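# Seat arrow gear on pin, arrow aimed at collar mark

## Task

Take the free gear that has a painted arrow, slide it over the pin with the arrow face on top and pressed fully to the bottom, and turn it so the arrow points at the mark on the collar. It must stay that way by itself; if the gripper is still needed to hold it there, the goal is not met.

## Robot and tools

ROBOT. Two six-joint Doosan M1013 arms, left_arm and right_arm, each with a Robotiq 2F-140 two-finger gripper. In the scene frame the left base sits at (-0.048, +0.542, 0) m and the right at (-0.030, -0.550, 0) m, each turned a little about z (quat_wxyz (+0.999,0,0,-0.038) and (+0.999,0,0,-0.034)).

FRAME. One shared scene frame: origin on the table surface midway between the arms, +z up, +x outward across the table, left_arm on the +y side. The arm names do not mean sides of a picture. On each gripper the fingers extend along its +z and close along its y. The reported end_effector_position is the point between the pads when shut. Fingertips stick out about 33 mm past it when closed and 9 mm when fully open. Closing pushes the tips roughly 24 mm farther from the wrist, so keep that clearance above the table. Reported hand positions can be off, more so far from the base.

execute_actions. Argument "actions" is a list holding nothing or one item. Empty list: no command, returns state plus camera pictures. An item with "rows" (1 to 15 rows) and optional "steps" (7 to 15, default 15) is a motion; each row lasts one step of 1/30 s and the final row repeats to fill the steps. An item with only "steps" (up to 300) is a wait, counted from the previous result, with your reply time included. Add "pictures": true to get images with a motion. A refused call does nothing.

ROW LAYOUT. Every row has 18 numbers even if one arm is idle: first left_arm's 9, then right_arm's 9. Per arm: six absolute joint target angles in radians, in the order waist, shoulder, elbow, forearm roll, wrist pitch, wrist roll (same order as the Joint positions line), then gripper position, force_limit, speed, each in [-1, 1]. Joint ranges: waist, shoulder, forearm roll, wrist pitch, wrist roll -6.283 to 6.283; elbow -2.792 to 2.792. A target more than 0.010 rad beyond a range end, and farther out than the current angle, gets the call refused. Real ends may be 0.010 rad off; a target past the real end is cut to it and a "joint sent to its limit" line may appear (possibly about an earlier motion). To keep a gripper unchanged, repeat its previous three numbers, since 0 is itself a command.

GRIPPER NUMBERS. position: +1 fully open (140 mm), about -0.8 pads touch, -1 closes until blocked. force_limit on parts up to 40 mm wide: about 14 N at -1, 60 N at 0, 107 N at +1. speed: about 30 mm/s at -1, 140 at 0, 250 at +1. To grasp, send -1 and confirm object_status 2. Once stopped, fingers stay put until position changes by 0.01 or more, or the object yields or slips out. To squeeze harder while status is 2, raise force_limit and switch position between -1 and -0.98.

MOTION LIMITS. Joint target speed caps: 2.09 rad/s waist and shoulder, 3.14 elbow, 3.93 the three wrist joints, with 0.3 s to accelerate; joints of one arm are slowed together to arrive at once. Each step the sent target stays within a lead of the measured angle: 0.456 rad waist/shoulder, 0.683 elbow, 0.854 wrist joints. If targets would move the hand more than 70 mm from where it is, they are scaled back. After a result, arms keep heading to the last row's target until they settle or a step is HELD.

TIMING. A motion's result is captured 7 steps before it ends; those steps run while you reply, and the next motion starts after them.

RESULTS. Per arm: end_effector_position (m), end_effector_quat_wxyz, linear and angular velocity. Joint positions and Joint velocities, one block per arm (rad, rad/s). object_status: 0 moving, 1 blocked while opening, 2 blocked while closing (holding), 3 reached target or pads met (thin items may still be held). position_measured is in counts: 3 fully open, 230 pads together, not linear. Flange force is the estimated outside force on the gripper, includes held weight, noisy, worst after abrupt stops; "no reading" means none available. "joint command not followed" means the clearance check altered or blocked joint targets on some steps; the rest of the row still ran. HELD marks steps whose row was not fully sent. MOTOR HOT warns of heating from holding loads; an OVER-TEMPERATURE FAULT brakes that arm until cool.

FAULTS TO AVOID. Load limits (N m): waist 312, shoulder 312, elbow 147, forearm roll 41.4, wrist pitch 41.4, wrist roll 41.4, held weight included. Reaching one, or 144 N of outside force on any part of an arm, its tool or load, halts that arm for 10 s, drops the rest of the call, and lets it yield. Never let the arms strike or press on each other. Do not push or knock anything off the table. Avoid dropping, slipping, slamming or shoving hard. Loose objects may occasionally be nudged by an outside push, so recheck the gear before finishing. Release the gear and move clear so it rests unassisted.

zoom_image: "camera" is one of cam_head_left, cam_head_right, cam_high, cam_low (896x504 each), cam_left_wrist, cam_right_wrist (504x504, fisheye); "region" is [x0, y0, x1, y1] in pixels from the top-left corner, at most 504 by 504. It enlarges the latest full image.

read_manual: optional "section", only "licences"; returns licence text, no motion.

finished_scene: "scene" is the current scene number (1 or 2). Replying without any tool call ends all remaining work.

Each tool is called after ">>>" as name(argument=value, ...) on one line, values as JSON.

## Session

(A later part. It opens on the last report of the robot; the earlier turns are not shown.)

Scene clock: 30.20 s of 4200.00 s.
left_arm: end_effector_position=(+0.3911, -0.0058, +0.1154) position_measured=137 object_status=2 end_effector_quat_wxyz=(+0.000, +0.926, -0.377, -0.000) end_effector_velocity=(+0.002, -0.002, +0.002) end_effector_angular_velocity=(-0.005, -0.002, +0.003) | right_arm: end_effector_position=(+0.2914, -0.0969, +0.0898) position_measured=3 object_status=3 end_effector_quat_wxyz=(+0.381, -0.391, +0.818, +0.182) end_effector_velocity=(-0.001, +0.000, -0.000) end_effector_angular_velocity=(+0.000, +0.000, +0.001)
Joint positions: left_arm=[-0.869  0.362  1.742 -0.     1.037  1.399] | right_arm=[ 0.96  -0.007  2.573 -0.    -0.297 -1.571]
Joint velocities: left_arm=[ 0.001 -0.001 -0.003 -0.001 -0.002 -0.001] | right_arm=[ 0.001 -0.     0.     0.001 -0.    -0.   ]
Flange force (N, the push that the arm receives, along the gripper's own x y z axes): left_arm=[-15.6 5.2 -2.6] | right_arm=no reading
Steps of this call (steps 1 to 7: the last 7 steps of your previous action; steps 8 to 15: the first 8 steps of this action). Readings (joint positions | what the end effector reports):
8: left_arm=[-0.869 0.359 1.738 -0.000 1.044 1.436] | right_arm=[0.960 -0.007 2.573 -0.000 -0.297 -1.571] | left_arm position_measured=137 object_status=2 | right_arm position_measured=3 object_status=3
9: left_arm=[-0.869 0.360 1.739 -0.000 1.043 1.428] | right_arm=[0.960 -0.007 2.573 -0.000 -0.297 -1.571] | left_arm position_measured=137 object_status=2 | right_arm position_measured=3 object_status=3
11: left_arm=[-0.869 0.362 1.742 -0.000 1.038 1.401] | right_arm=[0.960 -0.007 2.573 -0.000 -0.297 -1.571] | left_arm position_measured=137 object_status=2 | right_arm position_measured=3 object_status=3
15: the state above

>>> execute_actions(actions=[{"rows":[[-0.8687,0.3647,1.7448,0,1.0321,1.371,-1,-0.7,-0.7,0.96,-0.007,2.573,0,-0.297,-1.571,1,0,0]],"steps":15}])

>>> execute_actions(actions=[{"rows":[[-0.8687,0.3660,1.7461,0,1.0295,1.357,-1,-0.7,-0.7,0.96,-0.007,2.573,0,-0.297,-1.571,1,0,0]],"steps":15}], pictures=true)

>>> zoom_image(camera="cam_left_wrist", region=[150,100,370,320])

Scene clock: 30.70 s of 4200.00 s.
left_arm: end_effector_position=(+0.3910, -0.0057, +0.1124) position_measured=137 object_status=2 end_effector_quat_wxyz=(+0.000, +0.931, -0.364, +0.000) end_effector_velocity=(+0.001, +0.000, +0.000) end_effector_angular_velocity=(-0.000, -0.000, +0.002) | right_arm: end_effector_position=(+0.2914, -0.0969, +0.0898) position_measured=3 object_status=3 end_effector_quat_wxyz=(+0.381, -0.391, +0.818, +0.182) end_effector_velocity=(-0.000, +0.000, -0.000) end_effector_angular_velocity=(-0.000, +0.001, +0.000)
Joint positions: left_arm=[-0.869  0.365  1.745 -0.     1.032  1.371] | right_arm=[ 0.96  -0.007  2.573 -0.    -0.297 -1.571]
Joint velocities: left_arm=[ 0.001  0.001 -0.001 -0.     0.    -0.001] | right_arm=[0.001 0.    0.    0.    0.    0.   ]
Flange force (N, the push that the arm receives, along the gripper's own x y z axes): left_arm=[-11.0 7.1 -3.2] | right_arm=no reading
Steps of this call (steps 1 to 7: the last 7 steps of your previous action; steps 8 to 15: the first 8 steps of this action). Readings (joint positions | what the end effector reports):
8: left_arm=[-0.869 0.363 1.742 -0.000 1.037 1.399] | right_arm=[0.960 -0.007 2.573 -0.000 -0.297 -1.571] | left_arm position_measured=137 object_status=2 | right_arm position_measured=3 object_status=3
9: left_arm=[-0.869 0.363 1.743 -0.000 1.036 1.390] | right_arm=[0.960 -0.007 2.573 -0.000 -0.297 -1.571] | left_arm position_measured=137 object_status=2 | right_arm position_measured=3 object_status=3
11: left_arm=[-0.869 0.365 1.745 -0.000 1.032 1.372] | right_arm=[0.960 -0.007 2.573 -0.000 -0.297 -1.571] | left_arm position_measured=137 object_status=2 | right_arm position_measured=3 object_status=3
15: the state above

Scene clock: 31.20 s of 4200.00 s.
left_arm: end_effector_position=(+0.3909, -0.0057, +0.1109) position_measured=137 object_status=2 end_effector_quat_wxyz=(+0.000, +0.934, -0.357, -0.000) end_effector_velocity=(+0.000, -0.000, +0.001) end_effector_angular_velocity=(-0.001, -0.001, +0.000) | right_arm: end_effector_position=(+0.2914, -0.0969, +0.0898) position_measured=3 object_status=3 end_effector_quat_wxyz=(+0.381, -0.391, +0.818, +0.182) end_effector_velocity=(-0.000, +0.000, -0.000) end_effector_angular_velocity=(-0.001, +0.000, +0.001)
Joint positions: left_arm=[-0.869  0.366  1.746 -0.     1.03   1.357] | right_arm=[ 0.96  -0.007  2.573 -0.    -0.297 -1.571]
Joint velocities: left_arm=[-0.    -0.001 -0.     0.    -0.001 -0.001] | right_arm=[ 0.001 -0.    -0.     0.     0.001 -0.   ]
Flange force (N, the push that the arm receives, along the gripper's own x y z axes): left_arm=[-8.9 7.6 -8.6] | right_arm=no reading
Steps of this call (steps 1 to 7: the last 7 steps of your previous action; steps 8 to 15: the first 8 steps of this action). Readings (joint positions | what the end effector reports):
8: left_arm=[-0.869 0.365 1.745 -0.000 1.032 1.371] | right_arm=[0.960 -0.007 2.573 -0.000 -0.297 -1.571] | left_arm position_measured=137 object_status=2 | right_arm position_measured=3 object_status=3
9: left_arm=[-0.869 0.365 1.745 -0.000 1.031 1.364] | right_arm=[0.960 -0.007 2.573 -0.000 -0.297 -1.571] | left_arm position_measured=137 object_status=2 | right_arm position_measured=3 object_status=3
11: left_arm=[-0.869 0.366 1.746 -0.000 1.030 1.357] | right_arm=[0.960 -0.007 2.573 -0.000 -0.297 -1.571] | left_arm position_measured=137 object_status=2 | right_arm position_measured=3 object_status=3
15: the state above

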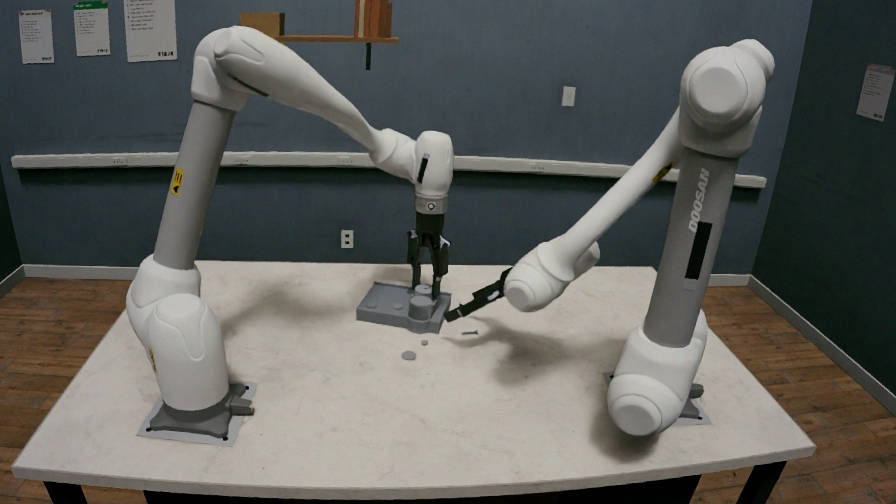

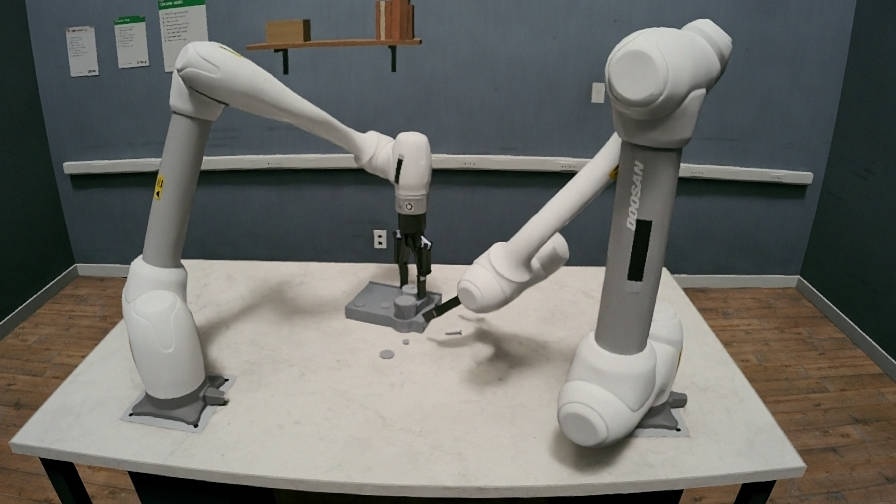

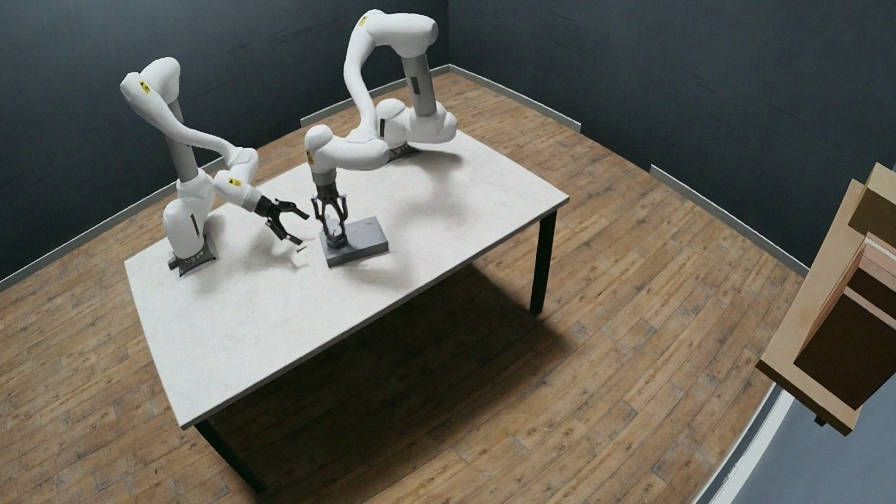

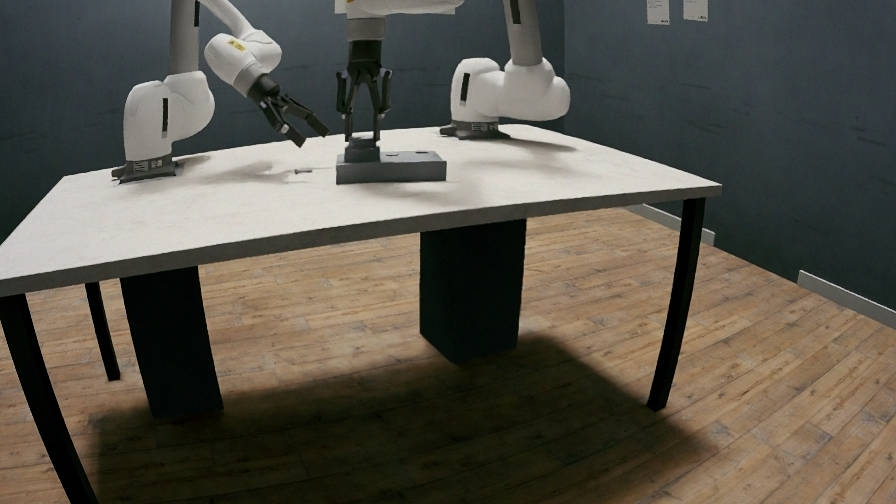

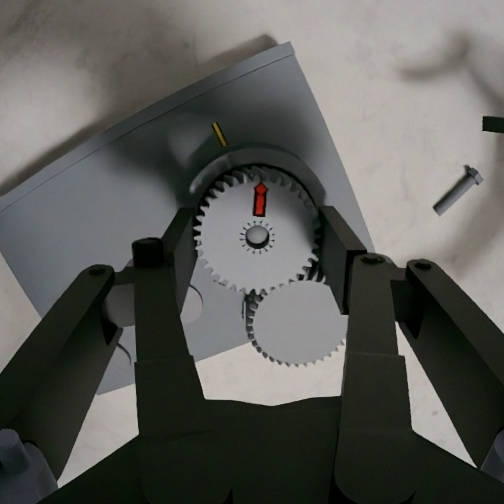

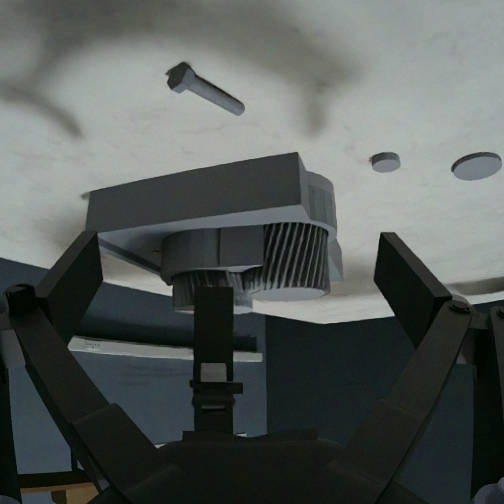

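Region (150, 100, 370, 320) of cam_left_wrist's 504x504 image, scaled by 2.291, with more detail than that image has.

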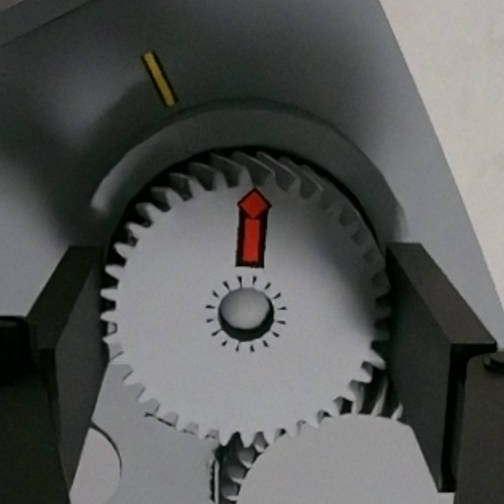

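Offset steady, consistent with k.

>>> execute_actions(actions=[{"rows":[[-0.8688,0.3682,1.7482,0,1.0252,1.330,-1,-0.7,-0.7,0.96,-0.007,2.573,0,-0.297,-1.571,1,0,0]],"steps":15}])

Scene clock: 31.70 s of 4200.00 s.
left_arm: end_effector_position=(+0.3909, -0.0057, +0.1083) position_measured=137 object_status=2 end_effector_quat_wxyz=(-0.000, +0.939, -0.345, -0.000) end_effector_velocity=(+0.001, -0.001, +0.001) end_effector_angular_velocity=(-0.002, -0.001, +0.001) | right_arm: end_effector_position=(+0.2914, -0.0969, +0.0898) position_measured=3 object_status=3 end_effector_quat_wxyz=(+0.381, -0.391, +0.818, +0.182) end_effector_velocity=(-0.001, -0.000, -0.001) end_effector_angular_velocity=(-0.001, +0.001, +0.001)
Joint positions: left_arm=[-0.869  0.368  1.748  0.     1.025  1.33 ] | right_arm=[ 0.96  -0.007  2.573 -0.    -0.297 -1.571]
Joint velocities: left_arm=[ 0.    -0.    -0.002 -0.    -0.001 -0.001] | right_arm=[ 0.001  0.     0.001 -0.     0.    -0.   ]
Flange force (N, the push that the arm receives, along the gripper's own x y z axes): left_arm=[-8.4 6.5 -2.7] | right_arm=no reading
Steps of this call (steps 1 to 7: the last 7 steps of your previous action; steps 8 to 15: the first 8 steps of this action). Readings (joint positions | what the end effector reports):
8: left_arm=[-0.869 0.366 1.746 -0.000 1.029 1.357] | right_arm=[0.960 -0.007 2.573 -0.000 -0.297 -1.571] | left_arm position_measured=137 object_status=2 | right_arm position_measured=3 object_status=3
9: left_arm=[-0.869 0.367 1.747 0.000 1.028 1.348] | right_arm=[0.960 -0.007 2.573 -0.000 -0.297 -1.571] | left_arm position_measured=137 object_status=2 | right_arm position_measured=3 object_status=3
11: left_arm=[-0.869 0.368 1.748 0.000 1.025 1.331] | right_arm=[0.960 -0.007 2.573 -0.000 -0.297 -1.571] | left_arm position_measured=137 object_status=2 | right_arm position_measured=3 object_status=3
15: the state above

>>> execute_actions(actions=[{"rows":[[-0.8688,0.3717,1.7515,0,1.0184,1.292,-1,-0.7,-0.7,0.96,-0.007,2.573,0,-0.297,-1.571,1,0,0]],"steps":15}])

>>> execute_actions(actions=[{"rows":[[-0.8688,0.3752,1.7548,0,1.0116,1.254,-1,-0.7,-0.7,0.96,-0.007,2.573,0,-0.297,-1.571,1,0,0]],"steps":15}], pictures=true)

>>> zoom_image(camera="cam_left_wrist", region=[150,100,370,320])

Scene clock: 32.20 s of 4200.00 s.
left_arm: end_effector_position=(+0.3909, -0.0058, +0.1043) position_measured=137 object_status=2 end_effector_quat_wxyz=(-0.000, +0.945, -0.327, +0.000) end_effector_velocity=(+0.001, +0.001, +0.001) end_effector_angular_velocity=(-0.002, -0.001, +0.002) | right_arm: end_effector_position=(+0.2914, -0.0969, +0.0898) position_measured=3 object_status=3 end_effector_quat_wxyz=(+0.381, -0.391, +0.818, +0.182) end_effector_velocity=(+0.000, -0.001, -0.000) end_effector_angular_velocity=(-0.001, +0.000, -0.001)
Joint positions: left_arm=[-0.869  0.372  1.751  0.     1.018  1.292] | right_arm=[ 0.96  -0.007  2.573 -0.    -0.297 -1.571]
Joint velocities: left_arm=[ 0.002 -0.001  0.     0.    -0.001 -0.001] | right_arm=[-0.002 -0.     0.001 -0.     0.001 -0.   ]
Flange force (N, the push that the arm receives, along the gripper's own x y z axes): left_arm=[-12.0 5.1 -2.8] | right_arm=no reading
Steps of this call (steps 1 to 7: the last 7 steps of your previous action; steps 8 to 15: the first 8 steps of this action). Readings (joint positions | what the end effector reports):
8: left_arm=[-0.869 0.368 1.748 0.000 1.025 1.329] | right_arm=[0.960 -0.007 2.573 -0.000 -0.297 -1.571] | left_arm position_measured=137 object_status=2 | right_arm position_measured=3 object_status=3
9: left_arm=[-0.869 0.369 1.749 0.000 1.024 1.321] | right_arm=[0.960 -0.007 2.573 -0.000 -0.297 -1.571] | left_arm position_measured=137 object_status=2 | right_arm position_measured=3 object_status=3
11: left_arm=[-0.869 0.372 1.751 0.000 1.019 1.294] | right_arm=[0.960 -0.007 2.573 -0.000 -0.297 -1.571] | left_arm position_measured=137 object_status=2 | right_arm position_measured=3 object_status=3
15: the state above

Scene clock: 32.70 s of 4200.00 s.
left_arm: end_effector_position=(+0.3909, -0.0058, +0.1002) position_measured=137 object_status=2 end_effector_quat_wxyz=(-0.000, +0.951, -0.309, -0.000) end_effector_velocity=(+0.000, -0.001, +0.001) end_effector_angular_velocity=(-0.002, -0.002, +0.000) | right_arm: end_effector_position=(+0.2914, -0.0969, +0.0898) position_measured=3 object_status=3 end_effector_quat_wxyz=(+0.381, -0.391, +0.818, +0.182) end_effector_velocity=(+0.000, -0.000, -0.000) end_effector_angular_velocity=(-0.000, +0.000, -0.001)
Joint positions: left_arm=[-0.869  0.375  1.755  0.     1.012  1.254] | right_arm=[ 0.96  -0.007  2.573 -0.    -0.297 -1.571]
Joint velocities: left_arm=[-0.001 -0.001 -0.002  0.    -0.    -0.001] | right_arm=[-0.001  0.     0.    -0.     0.     0.   ]
Flange force (N, the push that the arm receives, along the gripper's own x y z axes): left_arm=[-12.0 7.7 -0.1] | right_arm=no reading
Steps of this call (steps 1 to 7: the last 7 steps of your previous action; steps 8 to 15: the first 8 steps of this action). Readings (joint positions | what the end effector reports):
8: left_arm=[-0.869 0.372 1.752 0.000 1.018 1.291] | right_arm=[0.960 -0.007 2.573 -0.000 -0.297 -1.571] | left_arm position_measured=137 object_status=2 | right_arm position_measured=3 object_status=3
9: left_arm=[-0.869 0.372 1.752 0.000 1.017 1.283] | right_arm=[0.960 -0.007 2.573 -0.000 -0.297 -1.571] | left_arm position_measured=137 object_status=2 | right_arm position_measured=3 object_status=3
11: left_arm=[-0.869 0.375 1.755 0.000 1.012 1.256] | right_arm=[0.960 -0.007 2.573 -0.000 -0.297 -1.571] | left_arm position_measured=137 object_status=2 | right_arm position_measured=3 object_status=3
15: the state above

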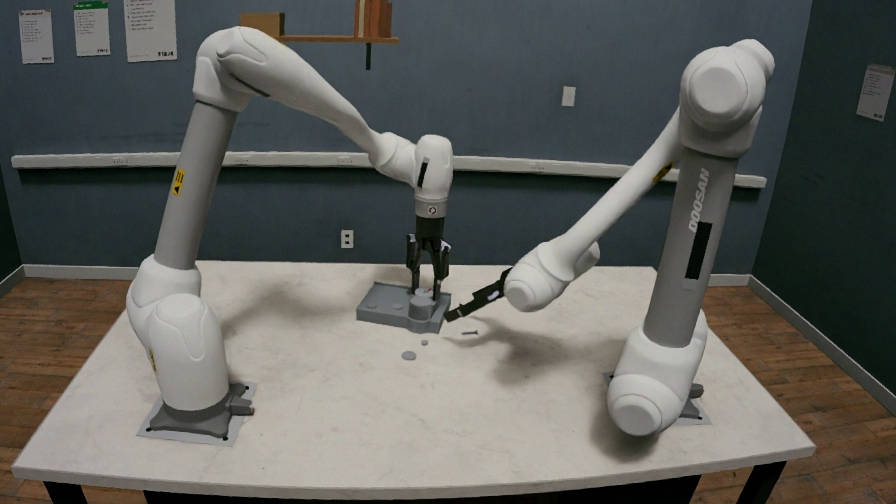

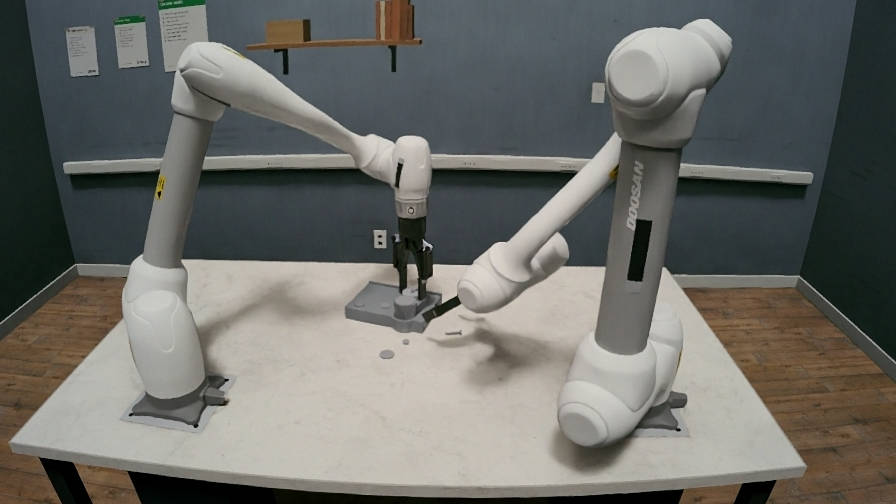

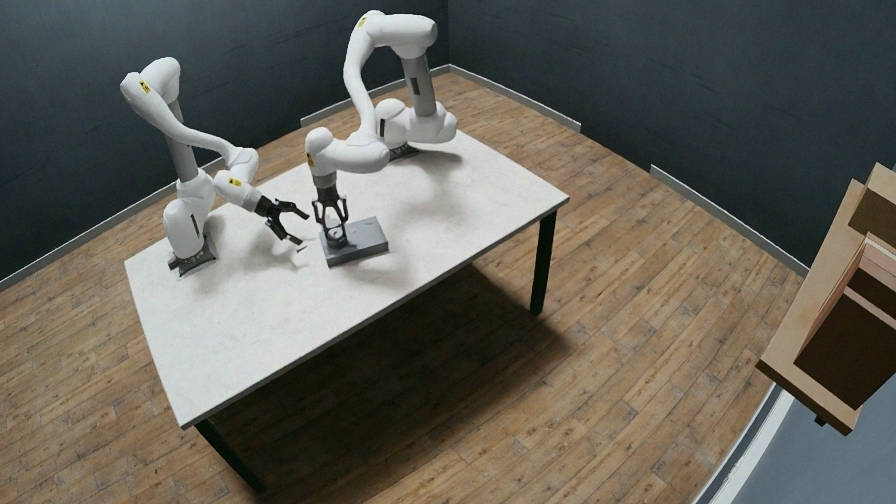

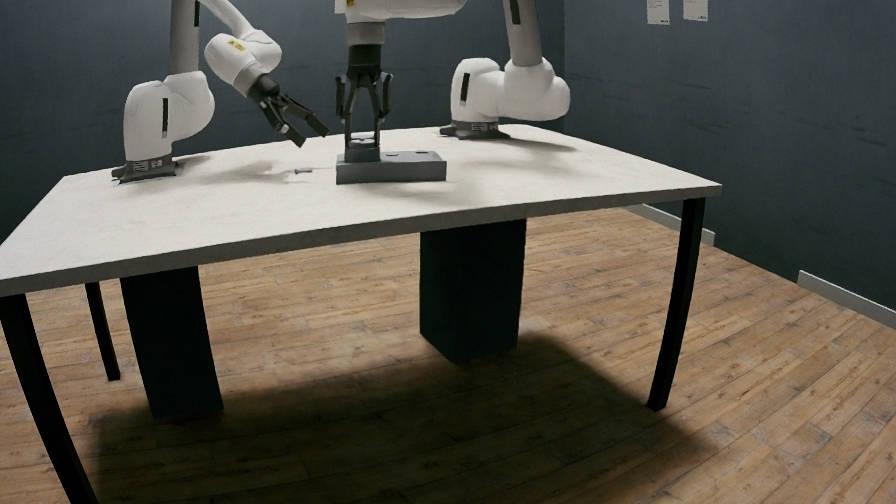

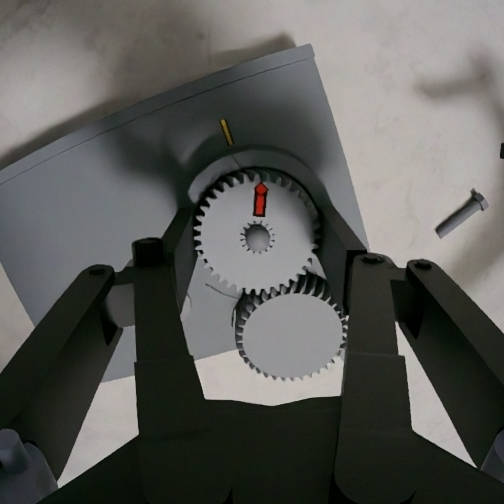

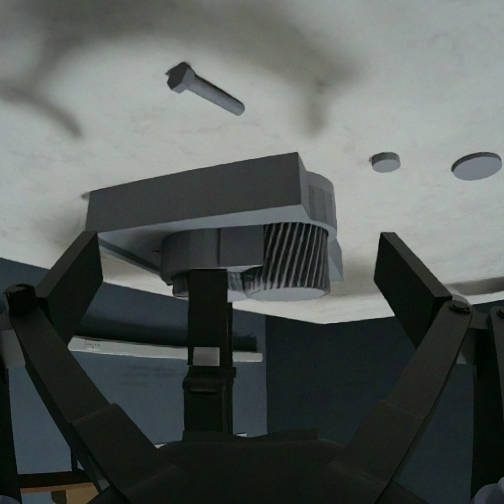

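Region (150, 100, 370, 320) of cam_left_wrist's 504x504 image, scaled by 2.291, with more detail than that image has.

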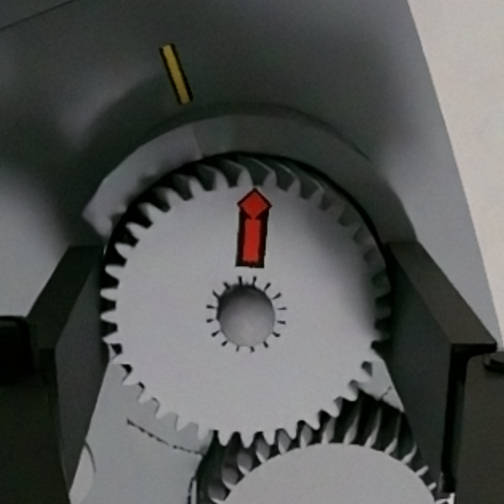

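>>> execute_actions(actions=[{"rows":[[-0.8688,0.3752,1.7548,0,1.0116,1.254,0.1,-0.7,-0.7,0.96,-0.007,2.573,0,-0.297,-1.571,1,0,0]],"steps":15}])

>>> execute_actions(actions=[{"rows":[[-0.8686,0.343,1.7195,0,1.0791,1.1,0.1,-0.7,-0.7,0.96,-0.007,2.573,0,-0.297,-1.571,1,0,0]],"steps":15}])

>>> execute_actions(actions=[{"steps":10}], pictures=true)

>>> zoom_image(camera="cam_left_wrist", region=[150,100,370,320])

Scene clock: 33.37 s of 4200.00 s.
left_arm: end_effector_position=(+0.3910, -0.0059, +0.1003) position_measured=117 object_status=0 end_effector_quat_wxyz=(+0.000, +0.951, -0.309, +0.000) end_effector_velocity=(-0.001, +0.000, -0.001) end_effector_angular_velocity=(+0.001, +0.001, -0.001) | right_arm: end_effector_position=(+0.2914, -0.0969, +0.0898) position_measured=3 object_status=3 end_effector_quat_wxyz=(+0.381, -0.391, +0.818, +0.182) end_effector_velocity=(+0.001, +0.000, +0.001) end_effector_angular_velocity=(+0.001, -0.001, -0.000)
Joint positions: left_arm=[-0.869  0.375  1.755  0.     1.011  1.254] | right_arm=[ 0.96  -0.007  2.573 -0.    -0.297 -1.571]
Joint velocities: left_arm=[-0.001  0.001  0.002 -0.001 -0.001  0.   ] | right_arm=[-0.     0.    -0.001  0.    -0.001 -0.   ]
Flange force (N, the push that the arm receives, along the gripper's own x y z axes): left_arm=[1.2 4.0 3.4] | right_arm=no reading
Steps of this call (steps 1 to 7: the last 7 steps of your previous action; steps 8 to 12: the robot went on to your last target; steps 13 to 20: the first 8 steps of this action). Readings (joint positions | what the end effector reports):
13: left_arm=[-0.869 0.375 1.755 0.000 1.012 1.254] | right_arm=[0.960 -0.007 2.573 -0.000 -0.297 -1.571] | left_arm position_measured=137 object_status=0 | right_arm position_measured=3 object_status=3
14: left_arm=[-0.869 0.375 1.755 0.000 1.011 1.254] | right_arm=[0.960 -0.007 2.573 -0.000 -0.297 -1.571] | left_arm position_measured=137 object_status=0 | right_arm position_measured=3 object_status=3
16: left_arm=[-0.869 0.375 1.755 0.000 1.011 1.254] | right_arm=[0.960 -0.007 2.573 -0.000 -0.297 -1.571] | left_arm position_measured=129 object_status=0 | right_arm position_measured=3 object_status=3
20: the state above

Scene clock: 33.87 s of 4200.00 s.
left_arm: end_effector_position=(+0.3911, -0.0061, +0.1400) position_measured=117 object_status=3 end_effector_quat_wxyz=(+0.000, +0.972, -0.235, +0.000) end_effector_velocity=(-0.003, +0.003, +0.001) end_effector_angular_velocity=(+0.009, +0.007, +0.026) | right_arm: end_effector_position=(+0.2914, -0.0969, +0.0898) position_measured=3 object_status=3 end_effector_quat_wxyz=(+0.381, -0.391, +0.818, +0.182) end_effector_velocity=(-0.000, -0.000, -0.000) end_effector_angular_velocity=(-0.000, -0.000, +0.001)
Joint positions: left_arm=[-0.869  0.343  1.72   0.     1.079  1.101] | right_arm=[ 0.96  -0.007  2.573 -0.    -0.297 -1.571]
Joint velocities: left_arm=[-0.001 -0.001 -0.    -0.     0.013 -0.027] | right_arm=[ 0.     0.     0.001 -0.    -0.001 -0.   ]
Flange force (N, the push that the arm receives, along the gripper's own x y z axes): left_arm=[1.9 5.5 1.7] | right_arm=no reading
Steps of this call (steps 1 to 7: the last 7 steps of your previous action; steps 8 to 15: the first 8 steps of this action). Readings (joint positions | what the end effector reports):
8: left_arm=[-0.869 0.375 1.755 0.000 1.012 1.253] | right_arm=[0.960 -0.007 2.573 -0.000 -0.297 -1.571] | left_arm position_measured=117 object_status=3 | right_arm position_measured=3 object_status=3
9: left_arm=[-0.869 0.374 1.753 0.000 1.016 1.245] | right_arm=[0.960 -0.007 2.573 -0.000 -0.297 -1.571] | left_arm position_measured=117 object_status=3 | right_arm position_measured=3 object_status=3
11: left_arm=[-0.869 0.361 1.740 0.000 1.042 1.186] | right_arm=[0.960 -0.007 2.573 -0.000 -0.297 -1.571] | left_arm position_measured=117 object_status=3 | right_arm position_measured=3 object_status=3
15: the state above

Scene clock: 34.20 s of 4200.00 s.
left_arm: end_effector_position=(+0.3912, -0.0059, +0.1399) position_measured=117 object_status=3 end_effector_quat_wxyz=(-0.000, +0.972, -0.235, -0.000) end_effector_velocity=(+0.002, +0.000, -0.001) end_effector_angular_velocity=(+0.000, -0.001, -0.000) | right_arm: end_effector_position=(+0.2914, -0.0969, +0.0898) position_measured=3 object_status=3 end_effector_quat_wxyz=(+0.381, -0.391, +0.818, +0.182) end_effector_velocity=(+0.000, +0.000, -0.000) end_effector_angular_velocity=(-0.000, +0.000, +0.000)
Joint positions: left_arm=[-0.869  0.343  1.72   0.     1.079  1.1  ] | right_arm=[ 0.96  -0.007  2.573 -0.    -0.297 -1.571]
Joint velocities: left_arm=[ 0.001  0.002 -0.001  0.001 -0.001  0.001] | right_arm=[ 0.     0.001 -0.001  0.     0.001 -0.   ]
Flange force (N, the push that the arm receives, along the gripper's own x y z axes): left_arm=[0.9 5.5 2.5] | right_arm=no reading
Kept back: nothing.
Steps of this call (steps 1 to 7: the last 7 steps of your previous action; steps 8 to 10: the robot went on to your last target). Readings (joint positions | what the end effector reports):
1: left_arm=[-0.869 0.343 1.720 0.000 1.079 1.100] | right_arm=[0.960 -0.007 2.573 -0.000 -0.297 -1.571] | left_arm position_measured=117 object_status=3 | right_arm position_measured=3 object_status=3
2: left_arm=[-0.869 0.343 1.720 0.000 1.079 1.100] | right_arm=[0.960 -0.007 2.573 -0.000 -0.297 -1.571] | left_arm position_measured=117 object_status=3 | right_arm position_measured=3 object_status=3
4: left_arm=[-0.869 0.343 1.720 0.000 1.079 1.100] | right_arm=[0.960 -0.007 2.573 -0.000 -0.297 -1.571] | left_arm position_measured=117 object_status=3 | right_arm position_measured=3 object_status=3
8: left_arm=[-0.869 0.343 1.720 0.000 1.079 1.100] | right_arm=[0.960 -0.007 2.573 -0.000 -0.297 -1.571] | left_arm position_measured=117 object_status=3 | right_arm position_measured=3 object_status=3
10: the state above

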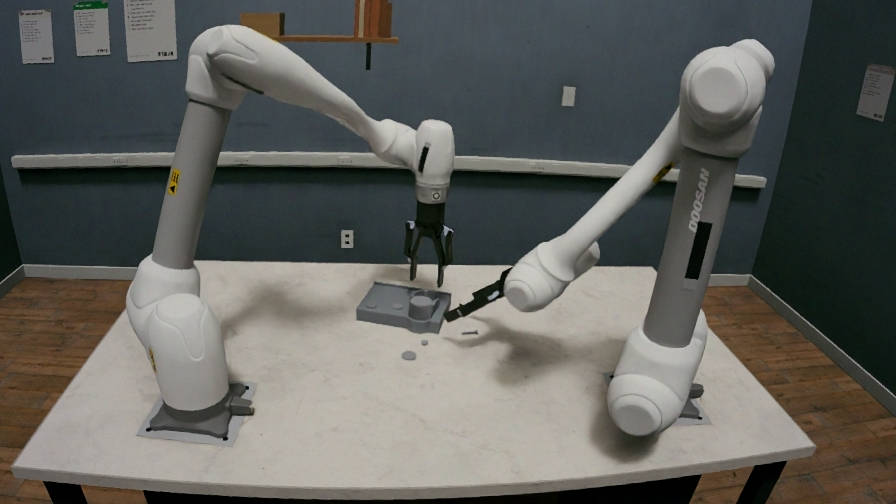

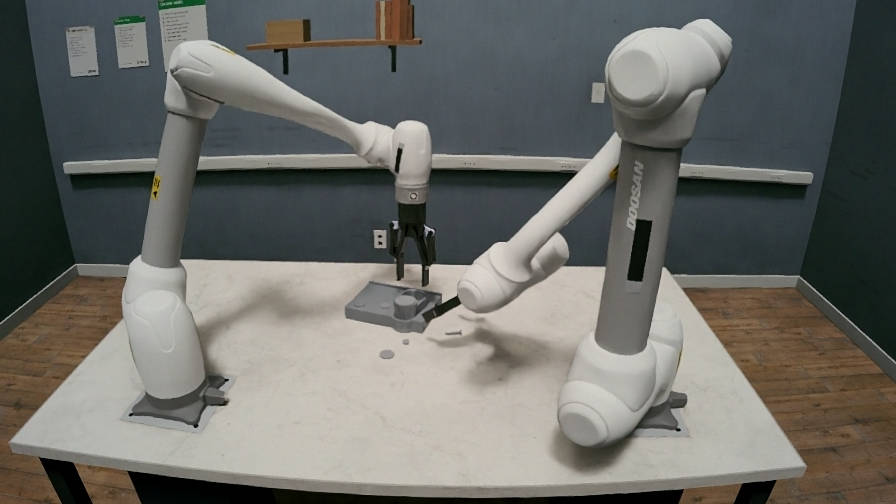

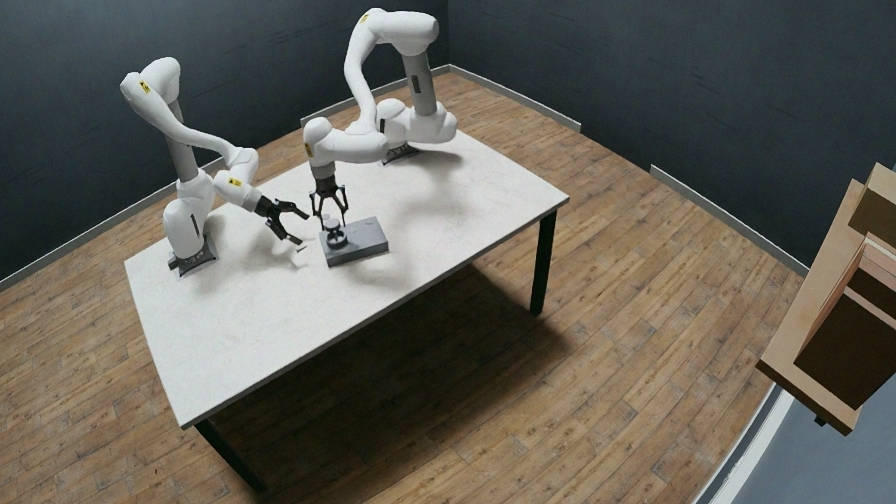

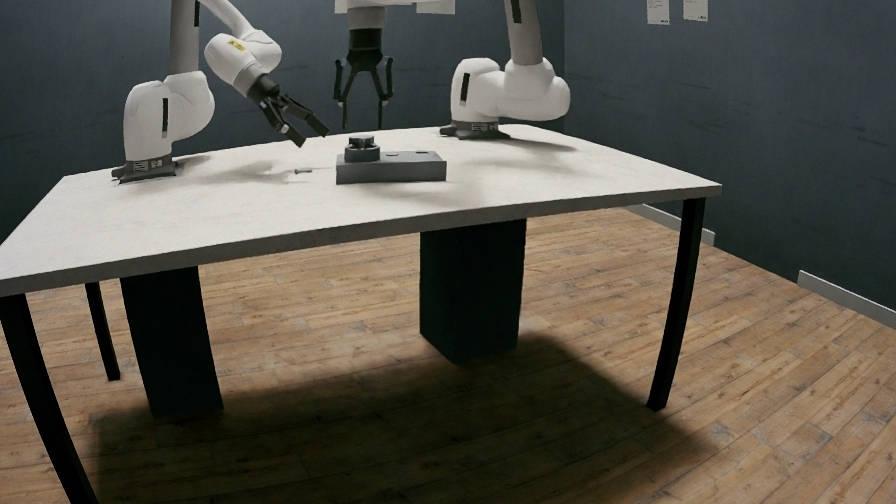

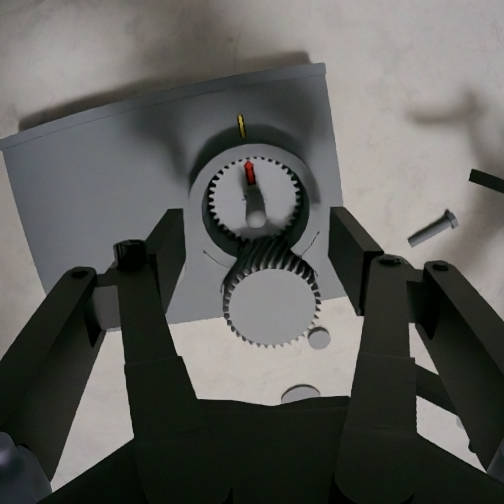

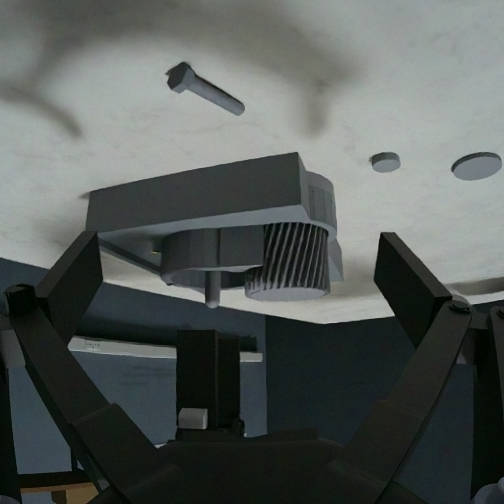

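Region (150, 100, 370, 320) of cam_left_wrist's 504x504 image, scaled by 2.291, with more detail than that image has.

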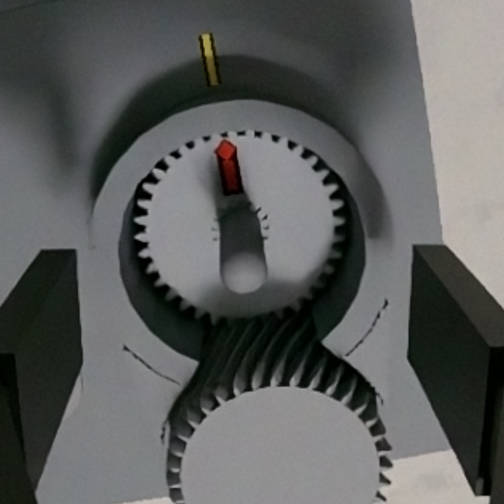

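>>> finished_scene(scene=2)

The scene is finished: the task was done.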